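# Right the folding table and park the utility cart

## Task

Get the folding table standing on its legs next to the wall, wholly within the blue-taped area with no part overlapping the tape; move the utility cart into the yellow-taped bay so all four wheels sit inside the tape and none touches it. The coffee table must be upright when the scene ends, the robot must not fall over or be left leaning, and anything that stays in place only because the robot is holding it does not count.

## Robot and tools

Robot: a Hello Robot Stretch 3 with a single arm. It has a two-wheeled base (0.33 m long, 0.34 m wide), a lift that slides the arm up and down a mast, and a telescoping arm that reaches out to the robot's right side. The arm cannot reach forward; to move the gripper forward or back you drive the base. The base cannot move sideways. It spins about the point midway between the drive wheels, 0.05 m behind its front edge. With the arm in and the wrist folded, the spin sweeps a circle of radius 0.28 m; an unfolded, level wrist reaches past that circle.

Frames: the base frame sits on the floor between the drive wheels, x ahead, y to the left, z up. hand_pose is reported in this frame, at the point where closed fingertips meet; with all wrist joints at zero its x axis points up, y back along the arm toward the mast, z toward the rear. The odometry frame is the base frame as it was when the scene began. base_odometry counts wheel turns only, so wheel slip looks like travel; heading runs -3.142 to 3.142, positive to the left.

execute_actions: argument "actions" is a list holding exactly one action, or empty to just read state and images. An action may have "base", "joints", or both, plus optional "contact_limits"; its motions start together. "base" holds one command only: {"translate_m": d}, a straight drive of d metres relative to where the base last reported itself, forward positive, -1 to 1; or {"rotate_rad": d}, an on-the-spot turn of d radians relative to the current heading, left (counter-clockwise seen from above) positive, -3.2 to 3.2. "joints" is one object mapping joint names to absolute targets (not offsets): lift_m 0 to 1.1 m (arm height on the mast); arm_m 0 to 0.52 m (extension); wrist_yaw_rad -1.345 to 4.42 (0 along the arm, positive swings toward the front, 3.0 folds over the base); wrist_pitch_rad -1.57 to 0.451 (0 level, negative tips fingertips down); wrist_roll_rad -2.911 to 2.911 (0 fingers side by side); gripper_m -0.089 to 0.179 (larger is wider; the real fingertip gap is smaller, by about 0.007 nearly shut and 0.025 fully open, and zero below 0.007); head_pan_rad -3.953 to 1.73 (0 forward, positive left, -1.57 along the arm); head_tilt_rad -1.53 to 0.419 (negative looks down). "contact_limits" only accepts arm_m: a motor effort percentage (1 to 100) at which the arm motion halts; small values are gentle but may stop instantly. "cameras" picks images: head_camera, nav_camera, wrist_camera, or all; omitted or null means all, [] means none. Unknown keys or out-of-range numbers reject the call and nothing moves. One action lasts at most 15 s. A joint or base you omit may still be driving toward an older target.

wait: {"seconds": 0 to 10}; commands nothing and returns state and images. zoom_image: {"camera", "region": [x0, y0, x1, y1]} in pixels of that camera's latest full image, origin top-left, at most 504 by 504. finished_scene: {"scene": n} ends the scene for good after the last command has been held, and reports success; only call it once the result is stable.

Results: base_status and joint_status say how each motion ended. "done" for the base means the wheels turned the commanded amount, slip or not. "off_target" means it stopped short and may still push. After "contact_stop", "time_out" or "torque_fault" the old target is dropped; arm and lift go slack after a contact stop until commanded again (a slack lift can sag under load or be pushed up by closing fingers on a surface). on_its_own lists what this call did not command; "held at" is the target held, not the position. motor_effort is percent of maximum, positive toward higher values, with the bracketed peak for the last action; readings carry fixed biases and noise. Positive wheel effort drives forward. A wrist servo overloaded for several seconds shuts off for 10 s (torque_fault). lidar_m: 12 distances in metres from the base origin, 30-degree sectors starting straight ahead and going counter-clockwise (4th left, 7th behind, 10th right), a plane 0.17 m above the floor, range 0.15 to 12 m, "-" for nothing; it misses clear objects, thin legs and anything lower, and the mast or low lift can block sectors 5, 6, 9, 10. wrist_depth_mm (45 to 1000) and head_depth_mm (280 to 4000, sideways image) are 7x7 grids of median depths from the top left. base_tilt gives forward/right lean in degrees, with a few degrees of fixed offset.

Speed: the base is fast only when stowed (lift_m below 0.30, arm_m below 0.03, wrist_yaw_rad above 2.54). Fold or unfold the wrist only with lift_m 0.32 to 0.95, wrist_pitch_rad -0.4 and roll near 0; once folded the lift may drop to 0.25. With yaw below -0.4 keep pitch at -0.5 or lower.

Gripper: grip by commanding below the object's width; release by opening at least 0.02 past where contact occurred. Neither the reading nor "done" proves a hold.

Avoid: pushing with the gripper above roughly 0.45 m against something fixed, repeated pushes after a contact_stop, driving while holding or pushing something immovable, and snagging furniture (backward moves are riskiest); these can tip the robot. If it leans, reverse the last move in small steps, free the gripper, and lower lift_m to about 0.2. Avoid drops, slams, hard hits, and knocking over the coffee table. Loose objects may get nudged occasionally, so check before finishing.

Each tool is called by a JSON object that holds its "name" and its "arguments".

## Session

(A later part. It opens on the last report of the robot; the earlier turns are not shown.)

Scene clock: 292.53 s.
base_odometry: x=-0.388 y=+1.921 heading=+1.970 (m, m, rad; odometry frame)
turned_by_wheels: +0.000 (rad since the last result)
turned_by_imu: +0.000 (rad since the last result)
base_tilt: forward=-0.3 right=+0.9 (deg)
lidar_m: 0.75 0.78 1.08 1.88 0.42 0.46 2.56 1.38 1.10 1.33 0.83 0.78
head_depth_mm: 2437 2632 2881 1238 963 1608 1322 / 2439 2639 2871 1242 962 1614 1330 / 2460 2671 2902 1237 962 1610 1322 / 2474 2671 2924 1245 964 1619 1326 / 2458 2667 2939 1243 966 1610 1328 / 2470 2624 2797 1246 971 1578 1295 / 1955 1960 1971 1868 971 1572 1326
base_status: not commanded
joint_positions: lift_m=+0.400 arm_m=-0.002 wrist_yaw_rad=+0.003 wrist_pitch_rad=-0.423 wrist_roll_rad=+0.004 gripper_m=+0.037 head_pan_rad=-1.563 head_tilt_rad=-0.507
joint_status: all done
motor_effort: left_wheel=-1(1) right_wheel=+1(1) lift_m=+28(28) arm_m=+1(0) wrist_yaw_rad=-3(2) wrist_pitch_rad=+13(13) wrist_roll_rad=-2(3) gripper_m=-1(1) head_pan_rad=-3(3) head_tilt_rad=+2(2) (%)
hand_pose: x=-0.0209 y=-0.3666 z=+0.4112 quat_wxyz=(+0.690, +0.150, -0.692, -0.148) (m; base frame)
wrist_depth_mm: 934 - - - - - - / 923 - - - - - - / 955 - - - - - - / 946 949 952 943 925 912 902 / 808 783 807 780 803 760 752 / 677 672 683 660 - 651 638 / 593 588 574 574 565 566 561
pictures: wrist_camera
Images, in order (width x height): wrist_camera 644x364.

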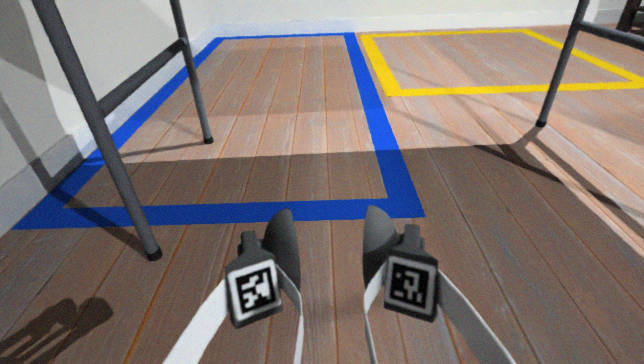

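{"name": "execute_actions", "arguments": {"actions": [{"base":{"rotate_rad":0.45},"joints":{"wrist_yaw_rad":3.0}}], "cameras": []}}

{"name": "execute_actions", "arguments": {"actions": [{"joints":{"lift_m":0.27,"head_pan_rad":-2.8,"head_tilt_rad":-0.9}}], "cameras": []}}

{"name": "execute_actions", "arguments": {"actions": [{"base":{"translate_m":-0.94}}], "cameras": ["head_camera","nav_camera"]}}

Scene clock: 345.37 s.
base_odometry: x=-0.388 y=+1.921 heading=+2.420 (m, m, rad; odometry frame)
turned_by_wheels: +0.450 (rad since the last result)
turned_by_imu: +0.443 (rad since the last result)
base_tilt: forward=-0.3 right=+0.9 (deg)
lidar_m: 0.77 1.00 1.88 0.41 0.44 0.84 1.38 1.10 2.88 0.83 0.79 0.75
head_depth_mm: 2410 2601 2816 1237 880 1611 1324 / 2106 2405 2755 1235 919 1605 1330 / 1635 1799 1998 1990 993 1521 1323 / 1337 1442 1576 1715 1815 1617 1325 / 1134 1209 1294 1392 1511 1554 1327 / 979 1036 1099 1166 1247 1345 1310 / 867 906 956 1006 1068 1133 1207
base_status: done
joint_positions: lift_m=+0.400 arm_m=-0.002 wrist_yaw_rad=+2.997 wrist_pitch_rad=-0.423 wrist_roll_rad=+0.004 gripper_m=+0.037 head_pan_rad=-1.563 head_tilt_rad=-0.507
joint_status: all done
motor_effort: left_wheel=+0(3) right_wheel=+1(4) lift_m=+29(28) arm_m=+1(0) wrist_yaw_rad=+2(2) wrist_pitch_rad=+12(13) wrist_roll_rad=-2(2) gripper_m=+0(0) head_pan_rad=-3(3) head_tilt_rad=+2(2) (%)
hand_pose: x=+0.0110 y=+0.0785 z=+0.4113 quat_wxyz=(+0.199, +0.701, +0.098, +0.678) (m; base frame)
wrist_depth_mm: - - - - - - - / - - 986 - - - - / 880 - 843 - - - - / 639 598 613 939 927 914 910 / 778 772 617 777 797 757 746 / 686 673 - 667 - 650 638 / 594 585 - 578 564 564 557
pictures: none
No camera images: the call's "cameras" was empty. Leave "cameras" out to get every camera's image.

Scene clock: 347.37 s.
base_odometry: x=-0.388 y=+1.921 heading=+2.420 (m, m, rad; odometry frame)
turned_by_wheels: +0.000 (rad since the last result)
turned_by_imu: +0.000 (rad since the last result)
base_tilt: forward=-0.3 right=+1.0 (deg)
lidar_m: 0.76 1.00 1.88 0.41 0.44 0.85 1.38 1.10 2.88 0.83 0.79 0.75
head_depth_mm: 1199 1357 1752 1705 1450 1261 1130 / 1278 1452 1656 1707 1452 1263 - / 1411 1601 1888 1711 1456 1263 1155 / 2628 1172 1974 1672 1460 1270 1162 / 3111 1124 1972 1713 1456 1271 1145 / 2899 1132 1773 1727 1463 1270 1128 / 2738 1133 917 1726 1476 1276 1128
base_status: not commanded
joint_positions: lift_m=+0.270 arm_m=-0.002 wrist_yaw_rad=+2.997 wrist_pitch_rad=-0.423 wrist_roll_rad=+0.004 gripper_m=+0.037 head_pan_rad=-2.793 head_tilt_rad=-0.888
joint_status: all done
motor_effort: left_wheel=+0(0) right_wheel=+1(1) lift_m=+21(23) arm_m=+0(0) wrist_yaw_rad=+2(2) wrist_pitch_rad=+12(12) wrist_roll_rad=-2(2) gripper_m=+0(1) head_pan_rad=-3(34) head_tilt_rad=-4(22) (%)
hand_pose: x=+0.0109 y=+0.0785 z=+0.2817 quat_wxyz=(+0.198, +0.701, +0.098, +0.678) (m; base frame)
wrist_depth_mm: - - - - - - - / 811 - 644 - - - - / 533 - 516 921 908 895 867 / 737 716 572 719 707 688 683 / 614 611 601 589 601 573 566 / 521 516 - 518 - 489 483 / 460 - - - 430 425 421
pictures: none
No camera images: the call's "cameras" was empty. Leave "cameras" out to get every camera's image.

Scene clock: 352.27 s.
base_odometry: x=+0.318 y=+1.300 heading=+2.420 (m, m, rad; odometry frame)
turned_by_wheels: +0.000 (rad since the last result)
turned_by_imu: +0.001 (rad since the last result)
base_tilt: forward=-0.3 right=+1.0 (deg)
lidar_m: 1.63 0.75 0.68 2.35 2.28 1.36 0.44 0.47 0.39 0.39 1.47 1.23
head_depth_mm: 1038 757 635 900 1389 1260 1135 / 1046 764 599 698 1027 1260 - / 1050 765 602 635 823 1217 1163 / 2381 769 641 749 987 1247 1166 / 2405 772 717 926 1312 1272 1142 / 2415 786 875 1261 1463 1271 1123 / 2319 2274 2052 1742 1465 1274 1094
base_status: done
joint_positions: lift_m=+0.270 arm_m=-0.002 wrist_yaw_rad=+2.998 wrist_pitch_rad=-0.423 wrist_roll_rad=+0.004 gripper_m=+0.037 head_pan_rad=-2.793 head_tilt_rad=-0.889
joint_status: not commanded
motor_effort: left_wheel=-1(6) right_wheel=+1(3) lift_m=+21(21) arm_m=-1(0) wrist_yaw_rad=+1(2) wrist_pitch_rad=+12(12) wrist_roll_rad=-2(2) gripper_m=+0(0) head_pan_rad=-3(3) head_tilt_rad=-4(4) (%)
hand_pose: x=+0.0108 y=+0.0785 z=+0.2817 quat_wxyz=(+0.198, +0.701, +0.098, +0.678) (m; base frame)
wrist_depth_mm: - - - - - - 973 / - - - - 833 675 636 / 982 - 945 914 869 872 870 / 753 730 728 715 710 697 688 / 616 604 614 581 607 574 565 / 514 515 - 514 - 491 482 / 460 - - - 429 423 420
pictures: head_camera (sideways: a quarter turn clockwise sets it upright), nav_camera (sideways: a quarter turn counterclockwise sets it upright)
Images, in order (width x height): head_camera 896x504, nav_camera 672x504.

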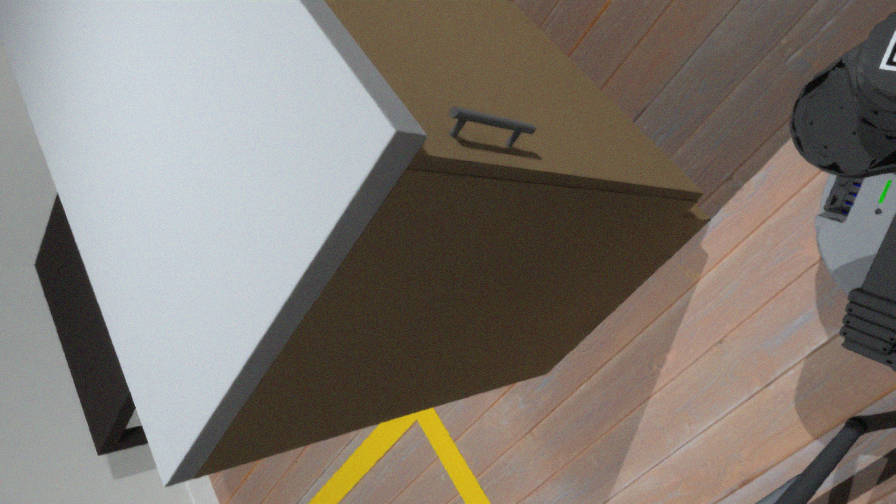

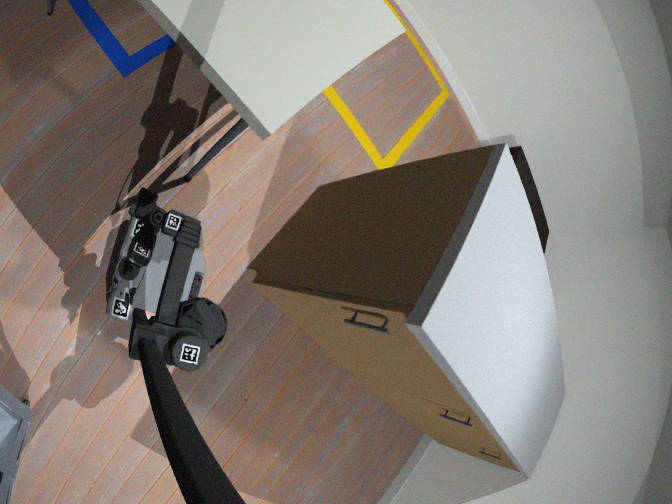

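{"name": "execute_actions", "arguments": {"actions": [{"base":{"rotate_rad":-2.04},"joints":{"head_pan_rad":0.2,"head_tilt_rad":-1.0}}], "cameras": ["head_camera","nav_camera"]}}

Scene clock: 360.80 s.
base_odometry: x=+0.318 y=+1.300 heading=+0.380 (m, m, rad; odometry frame)
turned_by_wheels: -2.040 (rad since the last result)
turned_by_imu: -1.999 (rad since the last result)
base_tilt: forward=-0.3 right=+0.9 (deg)
lidar_m: 0.39 2.24 1.23 1.59 1.65 0.72 0.68 2.39 2.25 1.00 0.45 0.51
head_depth_mm: 2188 2209 1829 1559 1373 1216 1097 / 2223 2206 1850 1571 1370 1224 1099 / 2294 923 787 701 1356 1228 1100 / 2348 929 771 660 1310 1216 1104 / 2387 933 775 661 1362 1225 1105 / 2450 938 775 662 1388 1230 1108 / 2514 940 778 678 1390 1240 1106
base_status: done
joint_positions: lift_m=+0.270 arm_m=-0.002 wrist_yaw_rad=+2.998 wrist_pitch_rad=-0.423 wrist_roll_rad=+0.004 gripper_m=+0.037 head_pan_rad=+0.193 head_tilt_rad=-0.988
joint_status: all done
motor_effort: left_wheel=+1(7) right_wheel=-1(4) lift_m=+21(21) arm_m=+0(0) wrist_yaw_rad=+2(1) wrist_pitch_rad=+12(12) wrist_roll_rad=-2(2) gripper_m=+0(0) head_pan_rad=+2(33) head_tilt_rad=-4(12) (%)
hand_pose: x=+0.0108 y=+0.0785 z=+0.2817 quat_wxyz=(+0.198, +0.701, +0.098, +0.678) (m; base frame)
wrist_depth_mm: - - - - - - - / - - - - - - - / 982 - 928 925 894 895 868 / 754 730 736 717 707 693 690 / 615 606 617 596 601 575 567 / 520 510 - 515 - 488 485 / 461 - - - 431 425 421
pictures: head_camera (sideways: a quarter turn clockwise sets it upright), nav_camera (sideways: a quarter turn counterclockwise sets it upright)
Images, in order (width x height): head_camera 896x504, nav_camera 672x504.

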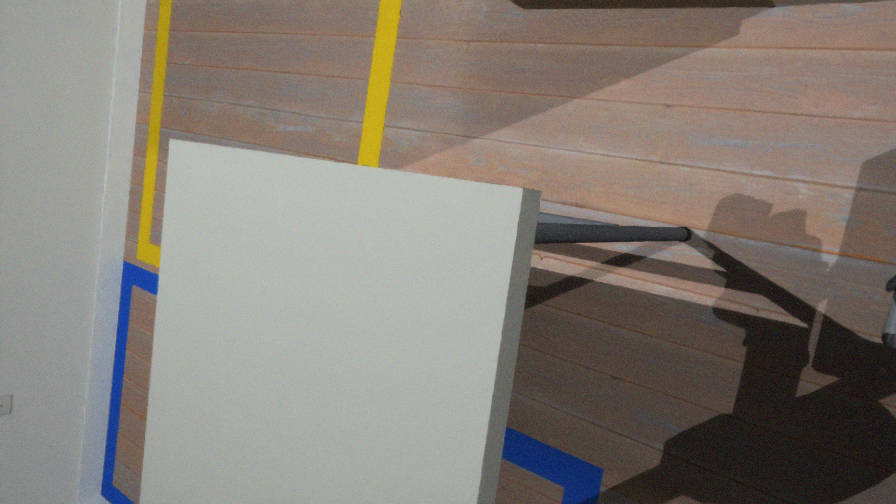

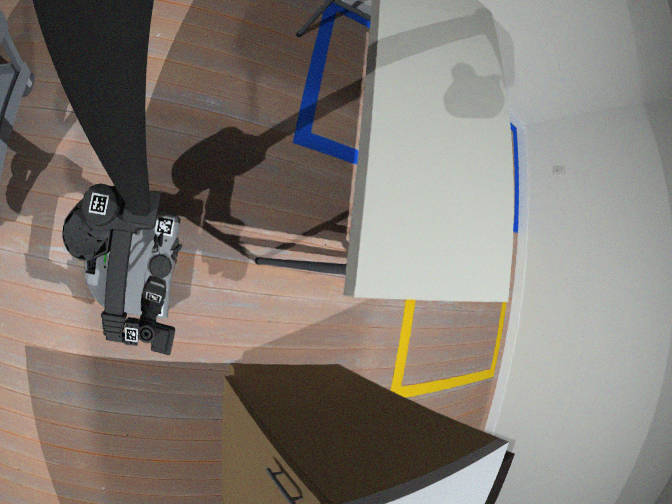

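{"name": "execute_actions", "arguments": {"actions": [{"base":{"translate_m":0.55},"joints":{"head_pan_rad":0.5,"head_tilt_rad":-0.9}}], "cameras": ["head_camera","nav_camera"]}}

Scene clock: 375.93 s.
base_odometry: x=+0.829 y=+1.504 heading=+0.380 (m, m, rad; odometry frame)
turned_by_wheels: +0.000 (rad since the last result)
turned_by_imu: +0.002 (rad since the last result)
base_tilt: forward=-0.3 right=+0.9 (deg)
lidar_m: 1.92 0.57 1.30 1.16 1.65 1.31 1.23 2.95 0.37 0.36 0.37 1.59
head_depth_mm: 1682 1908 2033 1683 1431 1259 1111 / 1757 2006 2044 764 1407 1255 1114 / 1861 2142 2048 709 604 537 1064 / 1970 2283 2063 711 605 527 468 / 2106 2385 2079 715 607 528 470 / 2076 2327 2068 716 608 531 469 / 1858 2038 871 718 610 531 471
base_status: done
joint_positions: lift_m=+0.270 arm_m=-0.002 wrist_yaw_rad=+3.013 wrist_pitch_rad=-0.423 wrist_roll_rad=+0.004 gripper_m=+0.037 head_pan_rad=+0.493 head_tilt_rad=-0.899
joint_status: all done
motor_effort: left_wheel=+5(17) right_wheel=+2(7) lift_m=+22(22) arm_m=+0(1) wrist_yaw_rad=-10(13) wrist_pitch_rad=+12(12) wrist_roll_rad=-2(2) gripper_m=+3(5) head_pan_rad=+3(21) head_tilt_rad=+0(7) (%)
hand_pose: x=+0.0075 y=+0.0789 z=+0.2817 quat_wxyz=(+0.193, +0.701, +0.103, +0.679) (m; base frame)
wrist_depth_mm: - - - - - 94 - / - - - - - 102 - / 980 - 943 922 837 113 156 / 759 750 728 719 678 132 150 / 611 610 - 589 142 552 570 / 518 518 - - - 488 478 / 459 - - - 202 429 419
pictures: head_camera (sideways: a quarter turn clockwise sets it upright), nav_camera (sideways: a quarter turn counterclockwise sets it upright)
Images, in order (width x height): head_camera 896x504, nav_camera 672x504.

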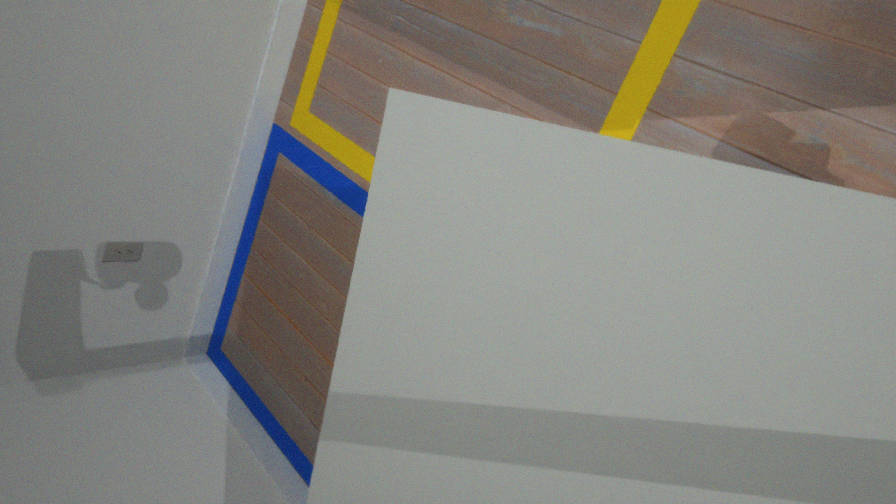

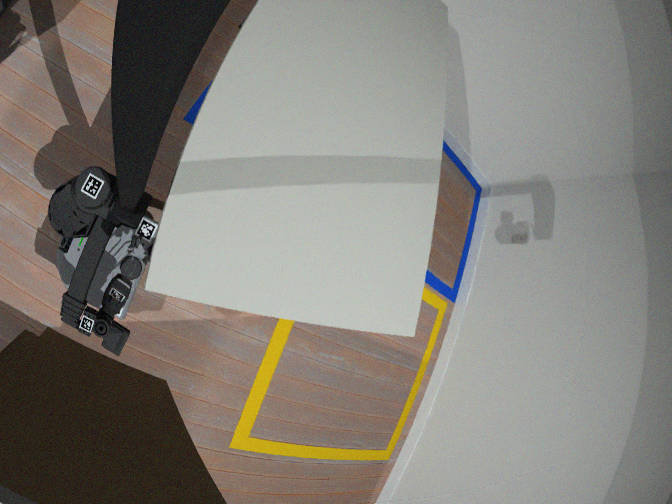

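{"name": "execute_actions", "arguments": {"actions": [{"base":{"rotate_rad":0.25}}], "cameras": []}}

{"name": "execute_actions", "arguments": {"actions": [{"base":{"translate_m":0.3},"joints":{"head_pan_rad":0.9,"head_tilt_rad":-0.9}}]}}

Scene clock: 393.23 s.
base_odometry: x=+0.829 y=+1.504 heading=+0.630 (m, m, rad; odometry frame)
turned_by_wheels: +0.250 (rad since the last result)
turned_by_imu: +0.246 (rad since the last result)
base_tilt: forward=-0.4 right=+0.9 (deg)
lidar_m: 0.57 1.84 1.29 1.15 1.84 1.23 1.23 0.42 0.36 0.36 0.41 1.92
head_depth_mm: 1844 2060 2050 706 627 1230 1114 / 2000 2240 2059 706 602 535 1077 / 2162 2442 2059 708 605 526 467 / 2036 2348 862 712 605 527 468 / 1842 2089 866 712 606 529 469 / 1682 1884 866 716 609 530 470 / 1546 1683 872 717 610 532 486
base_status: done
joint_positions: lift_m=+0.270 arm_m=-0.002 wrist_yaw_rad=+3.003 wrist_pitch_rad=-0.423 wrist_roll_rad=+0.004 gripper_m=+0.037 head_pan_rad=+0.493 head_tilt_rad=-0.899
joint_status: not commanded
motor_effort: left_wheel=+0(5) right_wheel=+1(6) lift_m=+22(22) arm_m=+0(0) wrist_yaw_rad=-3(10) wrist_pitch_rad=+12(12) wrist_roll_rad=-2(2) gripper_m=+0(3) head_pan_rad=+3(2) head_tilt_rad=+0(1) (%)
hand_pose: x=+0.0098 y=+0.0786 z=+0.2817 quat_wxyz=(+0.197, +0.701, +0.100, +0.678) (m; base frame)
wrist_depth_mm: - - - - - - 80 / - - - - - - 87 / 991 - 952 913 883 103 786 / 765 717 732 719 703 109 119 / 611 608 621 590 597 121 120 / 519 518 - 513 - 138 485 / 457 - - - 421 412 422
pictures: none
No camera images: the call's "cameras" was empty. Leave "cameras" out to get every camera's image.

Scene clock: 395.67 s.
base_odometry: x=+1.071 y=+1.681 heading=+0.630 (m, m, rad; odometry frame)
turned_by_wheels: +0.000 (rad since the last result)
turned_by_imu: +0.000 (rad since the last result)
base_tilt: forward=-0.4 right=+1.0 (deg)
lidar_m: 0.57 1.88 1.28 1.14 1.74 1.53 1.52 0.50 0.43 0.43 1.45 1.63
head_depth_mm: 1668 1981 2033 705 602 525 1064 / 1588 1868 2070 707 604 525 467 / 1515 1780 861 711 603 526 466 / 1453 1672 862 711 605 528 467 / 1394 1564 866 714 607 528 469 / 1328 1414 868 715 610 530 485 / 1290 1107 871 717 611 540 1107
base_status: done
joint_positions: lift_m=+0.270 arm_m=-0.002 wrist_yaw_rad=+3.002 wrist_pitch_rad=-0.423 wrist_roll_rad=+0.004 gripper_m=+0.037 head_pan_rad=+0.893 head_tilt_rad=-0.899
joint_status: all done
motor_effort: left_wheel=+3(15) right_wheel=+2(10) lift_m=+22(22) arm_m=+0(1) wrist_yaw_rad=-2(2) wrist_pitch_rad=+12(12) wrist_roll_rad=-2(2) gripper_m=+0(0) head_pan_rad=+2(25) head_tilt_rad=+0(1) (%)
hand_pose: x=+0.0099 y=+0.0786 z=+0.2817 quat_wxyz=(+0.197, +0.701, +0.100, +0.678) (m; base frame)
wrist_depth_mm: - - - - - 80 - / - - - - - 86 - / 990 - 943 919 899 93 864 / 754 710 731 718 705 104 128 / 615 610 619 591 128 118 548 / 519 514 - 513 - 471 488 / 459 - - - 169 424 421
pictures: head_camera (sideways: a quarter turn clockwise sets it upright), nav_camera (sideways: a quarter turn counterclockwise sets it upright), wrist_camera
Images, in order (width x height): head_camera 896x504, nav_camera 672x504, wrist_camera 644x364.

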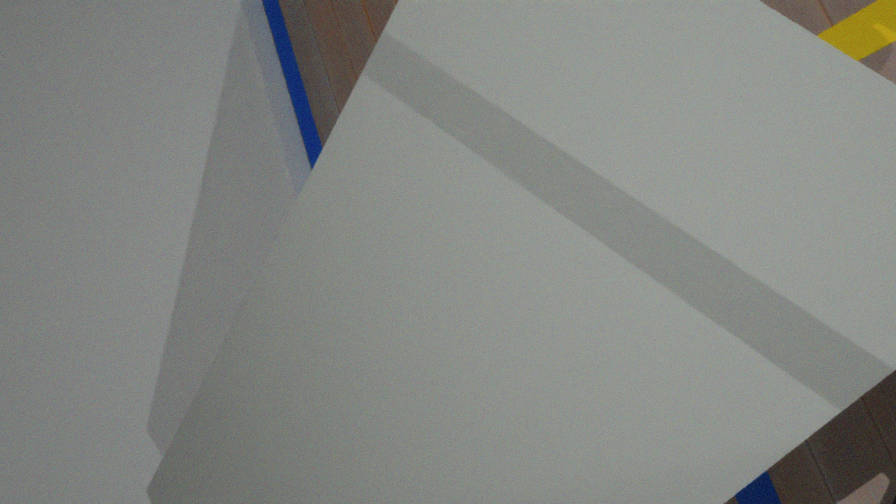

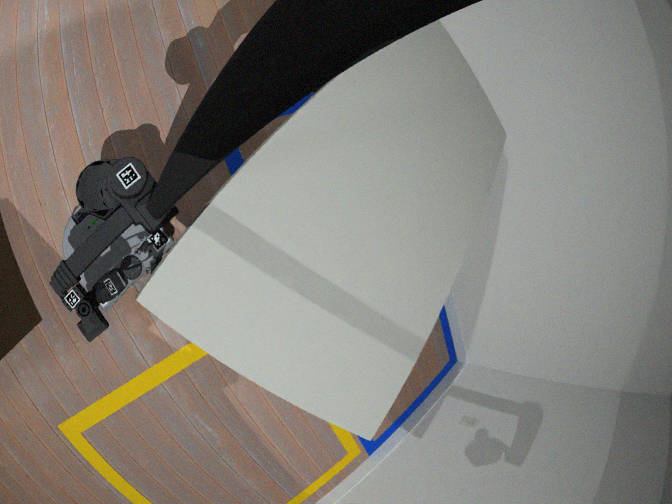

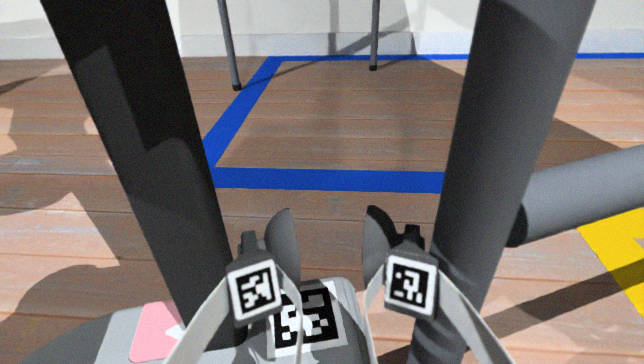

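{"name": "execute_actions", "arguments": {"actions": [{"base":{"rotate_rad":-0.45}}], "cameras": []}}

{"name": "execute_actions", "arguments": {"actions": [{"base":{"translate_m":0.2}}], "cameras": ["nav_camera","wrist_camera"]}}

Scene clock: 442.73 s.
base_odometry: x=+1.071 y=+1.681 heading=+0.180 (m, m, rad; odometry frame)
turned_by_wheels: -0.450 (rad since the last result)
turned_by_imu: -0.435 (rad since the last result)
base_tilt: forward=-0.5 right=+0.9 (deg)
lidar_m: 1.63 0.60 1.68 1.28 1.51 1.83 1.52 3.15 0.48 0.43 2.22 1.46
head_depth_mm: 1525 1715 1908 1696 1441 1257 1112 / 1648 1853 1992 728 1352 1234 1115 / 1775 2050 2066 712 605 528 475 / 1947 2218 2086 712 606 529 468 / 1807 2060 2071 715 608 528 469 / 1653 1841 1901 716 609 530 471 / 1512 1670 876 718 612 532 471
base_status: done
joint_positions: lift_m=+0.270 arm_m=-0.002 wrist_yaw_rad=+3.005 wrist_pitch_rad=-0.418 wrist_roll_rad=+0.004 gripper_m=+0.037 head_pan_rad=+0.893 head_tilt_rad=-0.898
joint_status: not commanded
motor_effort: left_wheel=+9(13) right_wheel=-1(3) lift_m=+22(22) arm_m=-1(1) wrist_yaw_rad=-5(9) wrist_pitch_rad=+10(12) wrist_roll_rad=-2(2) gripper_m=+1(4) head_pan_rad=+3(2) head_tilt_rad=-1(1) (%)
hand_pose: x=+0.0093 y=+0.0793 z=+0.2828 quat_wxyz=(+0.194, +0.701, +0.099, +0.679) (m; base frame)
wrist_depth_mm: - - - - - 105 - / - - - - - 115 472 / 1000 - 949 941 863 153 820 / 760 737 728 725 682 647 664 / 621 610 631 593 157 560 572 / 519 515 - 520 - 495 488 / 464 - - - 404 424 426
pictures: none
No camera images: the call's "cameras" was empty. Leave "cameras" out to get every camera's image.

Scene clock: 444.80 s.
base_odometry: x=+1.268 y=+1.717 heading=+0.180 (m, m, rad; odometry frame)
turned_by_wheels: +0.000 (rad since the last result)
turned_by_imu: +0.005 (rad since the last result)
base_tilt: forward=-0.5 right=+0.9 (deg)
lidar_m: 1.44 1.44 0.62 1.55 1.15 1.89 1.71 0.70 0.44 0.45 1.32 1.59
head_depth_mm: 1345 1504 1712 1697 1436 1258 1112 / 1449 1633 1867 1690 1438 1257 1113 / 1574 1786 1988 750 1356 1217 1097 / 1718 1990 2070 714 605 528 469 / 1808 2093 2080 716 607 529 469 / 1679 1898 1977 716 610 530 470 / 1544 1698 1780 718 612 532 471
base_status: done
joint_positions: lift_m=+0.270 arm_m=-0.002 wrist_yaw_rad=+3.002 wrist_pitch_rad=-0.418 wrist_roll_rad=+0.004 gripper_m=+0.037 head_pan_rad=+0.893 head_tilt_rad=-0.898
joint_status: not commanded
motor_effort: left_wheel=+5(17) right_wheel=+0(6) lift_m=+21(22) arm_m=-1(0) wrist_yaw_rad=-2(4) wrist_pitch_rad=+10(10) wrist_roll_rad=-2(2) gripper_m=+0(2) head_pan_rad=+2(2) head_tilt_rad=-1(1) (%)
hand_pose: x=+0.0100 y=+0.0792 z=+0.2828 quat_wxyz=(+0.195, +0.701, +0.098, +0.678) (m; base frame)
wrist_depth_mm: - - - - 139 - - / - - - - 152 558 - / - - 954 929 168 851 869 / 762 734 737 717 189 697 695 / 615 614 627 597 567 576 573 / 519 512 - 519 - 493 481 / 461 - - - 411 426 423
pictures: nav_camera (sideways: a quarter turn counterclockwise sets it upright), wrist_camera
Images, in order (width x height): nav_camera 672x504, wrist_camera 644x364.

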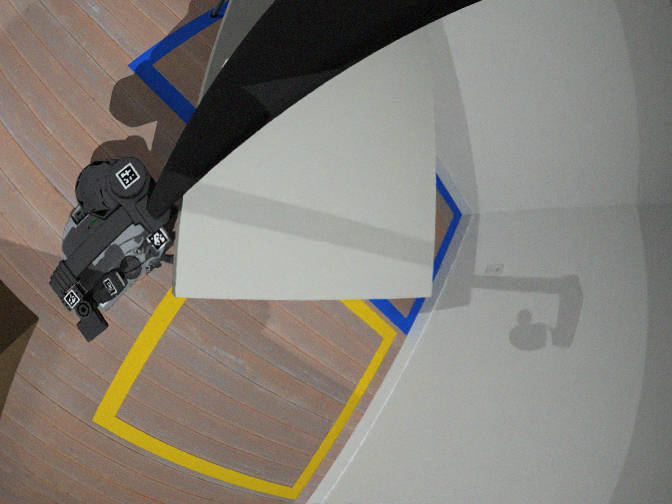

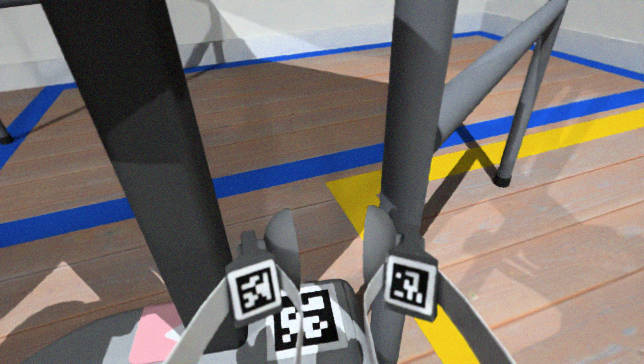

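{"name": "execute_actions", "arguments": {"actions": [{"base":{"rotate_rad":0.6}}], "cameras": []}}

{"name": "execute_actions", "arguments": {"actions": [{"base":{"translate_m":0.35}}], "cameras": ["nav_camera","wrist_camera"]}}

Scene clock: 462.07 s.
base_odometry: x=+1.268 y=+1.717 heading=+0.780 (m, m, rad; odometry frame)
turned_by_wheels: +0.600 (rad since the last result)
turned_by_imu: +0.589 (rad since the last result)
base_tilt: forward=-0.3 right=+0.9 (deg)
lidar_m: 0.62 1.66 1.30 1.15 1.99 1.72 0.64 0.44 0.52 1.32 1.55 1.44
head_depth_mm: 1520 1775 1981 708 602 525 1080 / 1480 1718 860 708 604 526 466 / 1444 1678 861 711 605 527 467 / 1407 1605 866 714 606 528 469 / 1369 1491 866 716 608 529 1069 / 1338 1108 870 716 610 541 1124 / 1305 1112 873 720 611 1225 1121
base_status: done
joint_positions: lift_m=+0.270 arm_m=-0.002 wrist_yaw_rad=+3.002 wrist_pitch_rad=-0.418 wrist_roll_rad=+0.004 gripper_m=+0.037 head_pan_rad=+0.893 head_tilt_rad=-0.898
joint_status: not commanded
motor_effort: left_wheel=-1(6) right_wheel=+1(6) lift_m=+22(22) arm_m=-1(1) wrist_yaw_rad=-2(2) wrist_pitch_rad=+10(10) wrist_roll_rad=-2(2) gripper_m=+0(0) head_pan_rad=+3(3) head_tilt_rad=-1(1) (%)
hand_pose: x=+0.0100 y=+0.0792 z=+0.2828 quat_wxyz=(+0.195, +0.701, +0.098, +0.678) (m; base frame)
wrist_depth_mm: - - - - - - - / - - - - - - 112 / 998 - 937 923 912 888 116 / 755 725 735 736 703 698 127 / 617 604 625 591 603 557 143 / 519 515 - 518 - 177 470 / 461 - - - 432 184 424
pictures: none
No camera images: the call's "cameras" was empty. Leave "cameras" out to get every camera's image.

Scene clock: 464.57 s.
base_odometry: x=+1.517 y=+1.963 heading=+0.780 (m, m, rad; odometry frame)
turned_by_wheels: +0.000 (rad since the last result)
turned_by_imu: +0.000 (rad since the last result)
base_tilt: forward=-0.3 right=+0.9 (deg)
lidar_m: 1.13 0.58 1.41 1.28 1.81 2.04 0.86 0.74 1.41 1.33 1.20 1.12
head_depth_mm: 1384 1621 1901 708 630 1235 1116 / 1343 1563 1840 709 604 526 1063 / 1310 1523 1726 711 605 527 467 / 1276 1471 1608 712 605 527 468 / 1244 1424 870 714 607 529 469 / 1212 1397 872 718 609 531 470 / 1188 1354 873 718 612 532 479
base_status: done
joint_positions: lift_m=+0.270 arm_m=-0.002 wrist_yaw_rad=+3.007 wrist_pitch_rad=-0.418 wrist_roll_rad=+0.004 gripper_m=+0.037 head_pan_rad=+0.894 head_tilt_rad=-0.898
joint_status: not commanded
motor_effort: left_wheel=+4(15) right_wheel=+2(8) lift_m=+22(22) arm_m=-1(0) wrist_yaw_rad=-6(6) wrist_pitch_rad=+10(10) wrist_roll_rad=-2(2) gripper_m=+2(2) head_pan_rad=+3(2) head_tilt_rad=-1(1) (%)
hand_pose: x=+0.0090 y=+0.0793 z=+0.2828 quat_wxyz=(+0.194, +0.701, +0.100, +0.679) (m; base frame)
wrist_depth_mm: - - - - - 88 - / - - - - - 96 - / 992 - 950 931 876 106 168 / 763 742 736 725 685 119 665 / 610 614 617 593 138 544 567 / 521 513 - - - 488 485 / 460 - - - 305 428 418
pictures: nav_camera (sideways: a quarter turn counterclockwise sets it upright), wrist_camera
Images, in order (width x height): nav_camera 672x504, wrist_camera 644x364.

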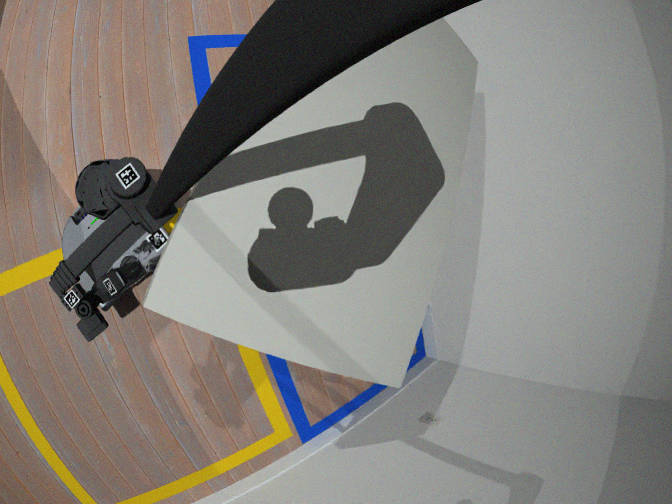

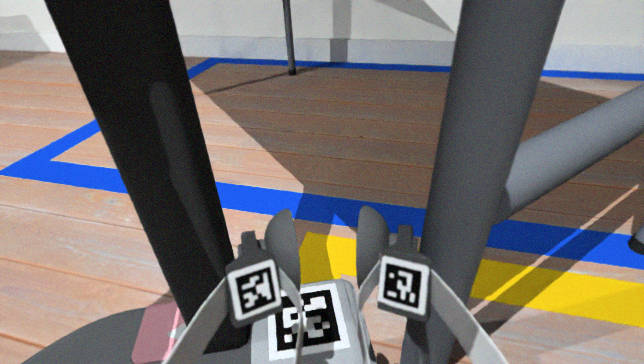

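{"name": "execute_actions", "arguments": {"actions": [{"base":{"rotate_rad":0.5}}], "cameras": []}}

{"name": "execute_actions", "arguments": {"actions": [{"base":{"translate_m":0.35}}], "cameras": ["nav_camera","wrist_camera"]}}

Scene clock: 495.20 s.
base_odometry: x=+1.517 y=+1.963 heading=+1.280 (m, m, rad; odometry frame)
turned_by_wheels: +0.500 (rad since the last result)
turned_by_imu: +0.491 (rad since the last result)
base_tilt: forward=-0.4 right=+1.0 (deg)
lidar_m: 0.58 1.41 1.28 1.14 2.04 0.89 0.74 1.31 1.33 1.22 1.12 1.13
head_depth_mm: 1187 1353 1462 708 603 525 465 / 1212 1393 859 711 603 526 466 / 1247 1388 863 712 605 527 467 / 1277 1101 865 713 605 528 469 / 1313 1104 866 714 608 530 494 / 1345 1107 872 719 609 1201 1127 / 1381 1111 874 719 1405 1276 1123
base_status: done
joint_positions: lift_m=+0.270 arm_m=-0.002 wrist_yaw_rad=+3.003 wrist_pitch_rad=-0.418 wrist_roll_rad=+0.004 gripper_m=+0.037 head_pan_rad=+0.894 head_tilt_rad=-0.898
joint_status: not commanded
motor_effort: left_wheel=+0(6) right_wheel=+1(5) lift_m=+22(22) arm_m=-1(0) wrist_yaw_rad=-2(5) wrist_pitch_rad=+10(10) wrist_roll_rad=-2(2) gripper_m=+1(2) head_pan_rad=+2(2) head_tilt_rad=-1(1) (%)
hand_pose: x=+0.0099 y=+0.0792 z=+0.2828 quat_wxyz=(+0.195, +0.701, +0.098, +0.679) (m; base frame)
wrist_depth_mm: - - - - - - - / - - - - - - - / 984 - 953 929 903 888 81 / 748 730 744 726 717 702 83 / 616 611 623 590 603 576 87 / 521 516 - 515 - 475 97 / 463 - - - 431 119 398
pictures: none
No camera images: the call's "cameras" was empty. Leave "cameras" out to get every camera's image.

Scene clock: 497.83 s.
base_odometry: x=+1.617 y=+2.298 heading=+1.280 (m, m, rad; odometry frame)
turned_by_wheels: +0.000 (rad since the last result)
turned_by_imu: +0.000 (rad since the last result)
base_tilt: forward=-0.4 right=+0.9 (deg)
lidar_m: 1.14 1.13 1.14 1.12 2.28 1.35 1.09 1.57 1.51 0.98 0.90 0.91
head_depth_mm: 946 1082 1257 706 602 525 473 / 964 1110 1236 708 604 527 467 / 991 1142 863 710 605 528 467 / 1021 1176 865 712 607 528 468 / 1040 1186 868 714 609 530 469 / 1075 1172 872 716 612 530 478 / 1108 1113 874 718 612 532 1109
base_status: done
joint_positions: lift_m=+0.270 arm_m=-0.002 wrist_yaw_rad=+3.002 wrist_pitch_rad=-0.418 wrist_roll_rad=+0.004 gripper_m=+0.037 head_pan_rad=+0.894 head_tilt_rad=-0.898
joint_status: not commanded
motor_effort: left_wheel=+3(13) right_wheel=+3(12) lift_m=+22(22) arm_m=-1(0) wrist_yaw_rad=-2(2) wrist_pitch_rad=+10(10) wrist_roll_rad=-2(2) gripper_m=+0(0) head_pan_rad=+2(2) head_tilt_rad=-1(1) (%)
hand_pose: x=+0.0100 y=+0.0792 z=+0.2828 quat_wxyz=(+0.195, +0.701, +0.098, +0.678) (m; base frame)
wrist_depth_mm: - - - - - - 57 / - - - - - - 60 / 994 - 945 935 909 807 64 / 765 744 727 730 713 85 70 / 618 614 627 589 608 87 80 / 528 511 - 517 - 93 98 / 463 - - - 430 101 420
pictures: nav_camera (sideways: a quarter turn counterclockwise sets it upright), wrist_camera
Images, in order (width x height): nav_camera 672x504, wrist_camera 644x364.

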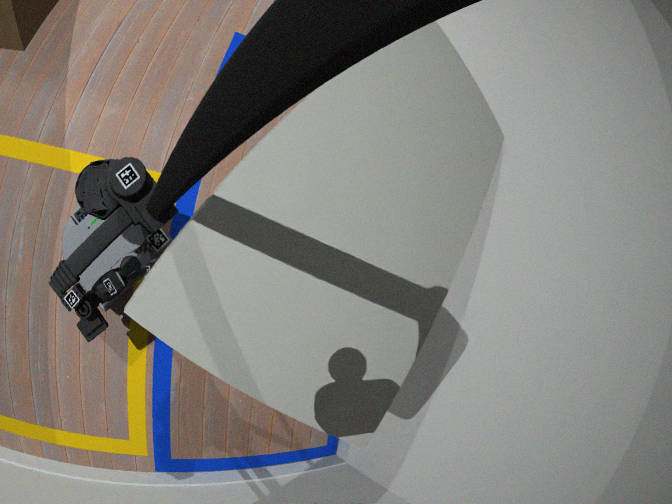

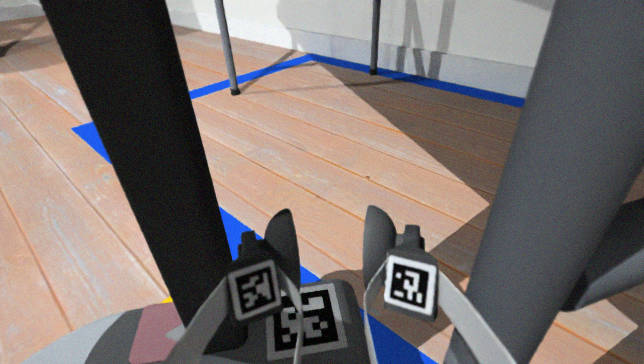

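{"name": "execute_actions", "arguments": {"actions": [{"base":{"rotate_rad":0.5}}], "cameras": []}}

{"name": "execute_actions", "arguments": {"actions": [{"base":{"translate_m":0.2}}], "cameras": ["nav_camera","wrist_camera"]}}

Scene clock: 541.43 s.
base_odometry: x=+1.617 y=+2.298 heading=+1.780 (m, m, rad; odometry frame)
turned_by_wheels: +0.500 (rad since the last result)
turned_by_imu: +0.491 (rad since the last result)
base_tilt: forward=-0.3 right=+0.9 (deg)
lidar_m: 1.13 1.14 1.12 2.28 1.41 1.08 1.56 1.56 0.99 0.90 0.91 1.11
head_depth_mm: 1059 1167 854 706 601 525 466 / 1146 1089 858 710 603 527 466 / 1239 1090 861 710 605 526 467 / 1362 1099 866 712 607 528 469 / 1499 1105 869 714 609 561 1103 / 1668 1105 899 1591 1453 1270 1118 / 1888 2267 2088 1717 1472 1270 1126
base_status: done
joint_positions: lift_m=+0.270 arm_m=-0.002 wrist_yaw_rad=+3.002 wrist_pitch_rad=-0.418 wrist_roll_rad=+0.004 gripper_m=+0.037 head_pan_rad=+0.894 head_tilt_rad=-0.898
joint_status: not commanded
motor_effort: left_wheel=+0(5) right_wheel=+1(6) lift_m=+22(22) arm_m=+0(1) wrist_yaw_rad=-2(1) wrist_pitch_rad=+10(10) wrist_roll_rad=-2(2) gripper_m=+1(1) head_pan_rad=+2(2) head_tilt_rad=-1(1) (%)
hand_pose: x=+0.0100 y=+0.0792 z=+0.2828 quat_wxyz=(+0.195, +0.701, +0.098, +0.678) (m; base frame)
wrist_depth_mm: - - - - - - - / - - - - - - - / 986 - 952 935 924 894 876 / 762 743 727 723 711 698 693 / 620 612 619 602 605 578 574 / 518 509 - 518 - 489 70 / 460 - - - 430 426 67
pictures: none
No camera images: the call's "cameras" was empty. Leave "cameras" out to get every camera's image.

Scene clock: 543.63 s.
base_odometry: x=+1.575 y=+2.494 heading=+1.780 (m, m, rad; odometry frame)
turned_by_wheels: +0.000 (rad since the last result)
turned_by_imu: -0.002 (rad since the last result)
base_tilt: forward=-0.3 right=+0.9 (deg)
lidar_m: 0.57 0.94 1.15 1.07 2.34 1.26 1.76 1.52 0.96 0.87 0.88 1.04
head_depth_mm: 866 970 856 707 603 525 466 / 935 1053 861 708 603 526 466 / 1017 1089 861 710 605 527 467 / 1107 1098 865 714 608 528 468 / 1220 1102 868 716 608 529 492 / 1371 1107 872 719 611 1222 1123 / 1540 1686 874 739 1433 1264 1127
base_status: done
joint_positions: lift_m=+0.270 arm_m=-0.002 wrist_yaw_rad=+3.002 wrist_pitch_rad=-0.418 wrist_roll_rad=+0.004 gripper_m=+0.037 head_pan_rad=+0.894 head_tilt_rad=-0.898
joint_status: not commanded
motor_effort: left_wheel=+2(12) right_wheel=+4(14) lift_m=+22(22) arm_m=-1(0) wrist_yaw_rad=-2(2) wrist_pitch_rad=+10(10) wrist_roll_rad=-2(2) gripper_m=+0(0) head_pan_rad=+3(2) head_tilt_rad=-1(1) (%)
hand_pose: x=+0.0100 y=+0.0792 z=+0.2828 quat_wxyz=(+0.195, +0.701, +0.098, +0.678) (m; base frame)
wrist_depth_mm: - - - - - - 869 / - - - - - - 895 / 989 - 955 918 909 888 856 / 767 737 734 722 720 704 687 / 620 615 623 589 607 577 572 / 521 514 - 521 - 492 487 / 459 - - - 430 429 423
pictures: nav_camera (sideways: a quarter turn counterclockwise sets it upright), wrist_camera
Images, in order (width x height): nav_camera 672x504, wrist_camera 644x364.

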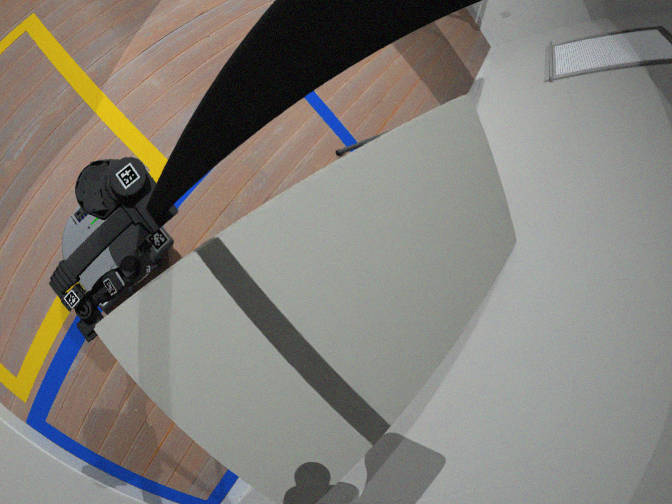

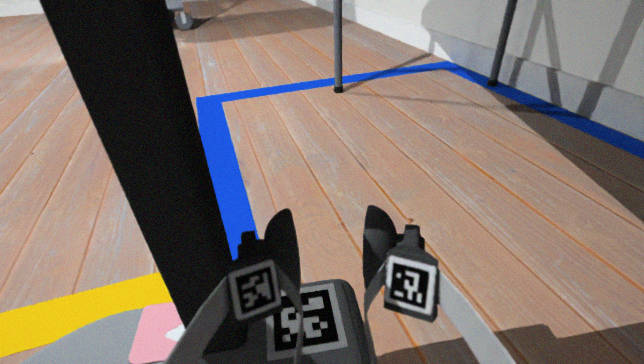

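{"name": "execute_actions", "arguments": {"actions": [{"base":{"translate_m":-0.25}}], "cameras": []}}

{"name": "execute_actions", "arguments": {"actions": [{"base":{"rotate_rad":1.78}}], "cameras": []}}

{"name": "execute_actions", "arguments": {"actions": [{"base":{"translate_m":0.9},"joints":{"head_pan_rad":-1.3,"head_tilt_rad":-0.9}}], "cameras": ["nav_camera","head_camera"]}}

Scene clock: 575.60 s.
base_odometry: x=+1.627 y=+2.249 heading=+1.780 (m, m, rad; odometry frame)
turned_by_wheels: +0.000 (rad since the last result)
turned_by_imu: +0.001 (rad since the last result)
base_tilt: forward=-0.4 right=+0.9 (deg)
lidar_m: 0.30 1.19 1.14 2.27 1.32 1.05 1.52 1.52 1.01 0.91 0.92 1.12
head_depth_mm: 1106 1079 855 706 603 545 1117 / 1192 1087 856 708 616 1238 1112 / 1284 1093 862 711 1383 1259 1114 / 1408 1093 863 771 1449 1264 1121 / 1563 1103 898 1701 1455 1271 1122 / 1753 1147 1954 1714 1453 1268 1123 / 1966 2384 2082 1722 1461 1272 1123
base_status: done
joint_positions: lift_m=+0.270 arm_m=-0.002 wrist_yaw_rad=+3.002 wrist_pitch_rad=-0.418 wrist_roll_rad=+0.004 gripper_m=+0.037 head_pan_rad=+0.894 head_tilt_rad=-0.898
joint_status: not commanded
motor_effort: left_wheel=+0(4) right_wheel=+0(3) lift_m=+22(22) arm_m=+0(1) wrist_yaw_rad=-2(2) wrist_pitch_rad=+10(10) wrist_roll_rad=-2(2) gripper_m=+0(0) head_pan_rad=+3(2) head_tilt_rad=-2(1) (%)
hand_pose: x=+0.0100 y=+0.0792 z=+0.2828 quat_wxyz=(+0.195, +0.701, +0.098, +0.678) (m; base frame)
wrist_depth_mm: - - - - - - - / - - - - - - - / - - 947 932 903 891 876 / 761 733 742 722 708 701 685 / 623 608 622 590 603 578 572 / 518 513 - 516 - 486 487 / 461 - - - 430 429 421
pictures: none
No camera images: the call's "cameras" was empty. Leave "cameras" out to get every camera's image.

Scene clock: 577.97 s.
base_odometry: x=+1.627 y=+2.249 heading=-2.723 (m, m, rad; odometry frame)
turned_by_wheels: +1.780 (rad since the last result)
turned_by_imu: +1.741 (rad since the last result)
base_tilt: forward=-0.3 right=+0.8 (deg)
lidar_m: 2.27 1.06 1.05 1.52 1.27 0.94 0.91 0.95 0.30 1.18 1.23 1.14
head_depth_mm: 1113 1278 1631 1700 1442 1257 1113 / 1048 1139 1411 1649 1437 1254 1113 / 1019 1076 1276 1572 1442 1258 1120 / 1096 1209 1449 1662 1441 1261 1121 / 1223 1448 1796 1716 1453 1266 1120 / 1440 1795 2026 1715 1454 1265 1122 / 1783 2343 2093 1725 1465 1274 1127
base_status: done
joint_positions: lift_m=+0.270 arm_m=-0.002 wrist_yaw_rad=+3.002 wrist_pitch_rad=-0.418 wrist_roll_rad=+0.004 gripper_m=+0.037 head_pan_rad=+0.894 head_tilt_rad=-0.898
joint_status: not commanded
motor_effort: left_wheel=+0(6) right_wheel=+1(6) lift_m=+22(22) arm_m=-1(1) wrist_yaw_rad=-2(2) wrist_pitch_rad=+10(10) wrist_roll_rad=-2(2) gripper_m=+0(0) head_pan_rad=+2(2) head_tilt_rad=-1(1) (%)
hand_pose: x=+0.0100 y=+0.0792 z=+0.2828 quat_wxyz=(+0.195, +0.701, +0.098, +0.678) (m; base frame)
wrist_depth_mm: - - - - - - 861 / - - - - - - 929 / 997 - 936 935 905 891 870 / 761 746 743 728 713 701 690 / 619 608 623 596 606 579 572 / 518 516 - 522 - 491 486 / 464 - - - 430 424 423
pictures: none
No camera images: the call's "cameras" was empty. Leave "cameras" out to get every camera's image.

Scene clock: 582.80 s.
base_odometry: x=+0.805 y=+1.884 heading=-2.723 (m, m, rad; odometry frame)
turned_by_wheels: +0.000 (rad since the last result)
turned_by_imu: +0.000 (rad since the last result)
base_tilt: forward=-0.4 right=+0.8 (deg)
lidar_m: 1.37 1.39 0.77 0.74 2.12 1.87 1.81 1.04 1.24 0.65 1.25 1.74
head_depth_mm: 1009 1100 854 764 1443 1257 1112 / 1038 1195 858 1228 1446 1258 1116 / 1072 1244 1418 1659 1421 1261 1133 / 1112 1284 1526 1701 1453 1266 1134 / 1145 1339 1605 1714 1456 1267 1124 / 1186 1388 1678 1714 1459 1266 1122 / 1233 1451 1775 1708 1456 1273 1124
base_status: done
joint_positions: lift_m=+0.270 arm_m=-0.002 wrist_yaw_rad=+3.002 wrist_pitch_rad=-0.418 wrist_roll_rad=+0.004 gripper_m=+0.037 head_pan_rad=-1.293 head_tilt_rad=-0.898
joint_status: all done
motor_effort: left_wheel=+0(6) right_wheel=+1(5) lift_m=+22(22) arm_m=-2(1) wrist_yaw_rad=-2(2) wrist_pitch_rad=+10(10) wrist_roll_rad=-2(2) gripper_m=+0(0) head_pan_rad=-3(34) head_tilt_rad=-1(2) (%)
hand_pose: x=+0.0100 y=+0.0792 z=+0.2828 quat_wxyz=(+0.195, +0.701, +0.098, +0.678) (m; base frame)
wrist_depth_mm: - - 718 737 764 - - / - - 769 792 830 - - / 995 - 851 869 880 892 875 / 764 740 729 724 718 700 687 / 613 613 623 595 607 575 565 / 518 515 - 519 - 491 487 / 461 - - - 428 426 423
pictures: head_camera (sideways: a quarter turn clockwise sets it upright), nav_camera (sideways: a quarter turn counterclockwise sets it upright)
Images, in order (width x height): head_camera 896x504, nav_camera 672x504.

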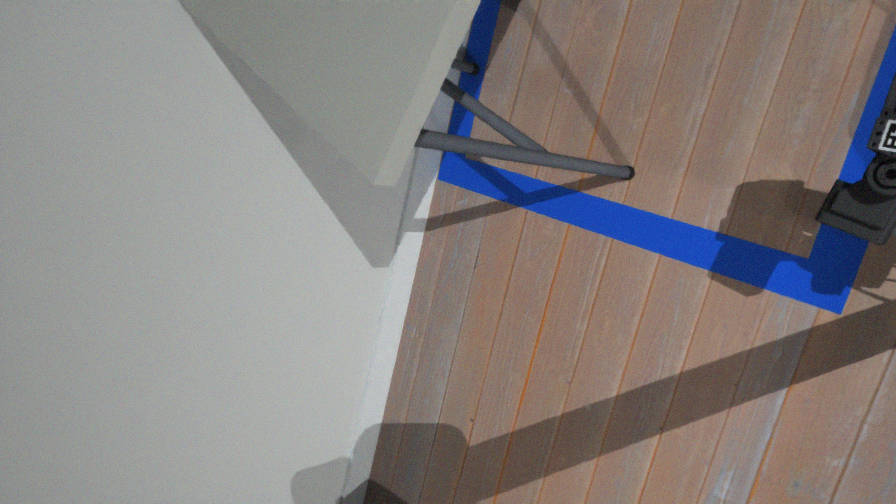

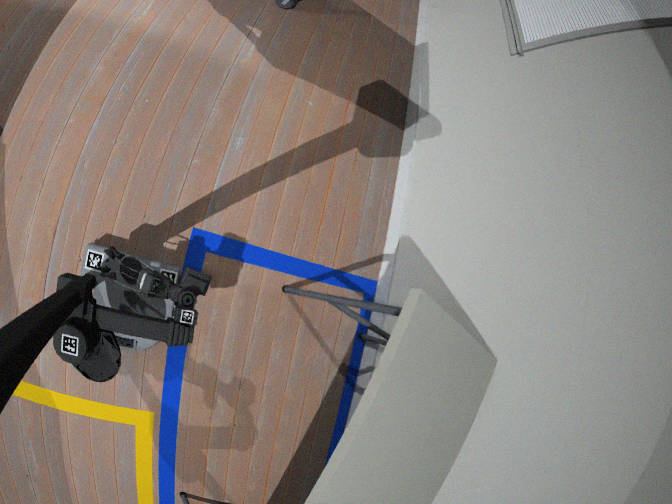

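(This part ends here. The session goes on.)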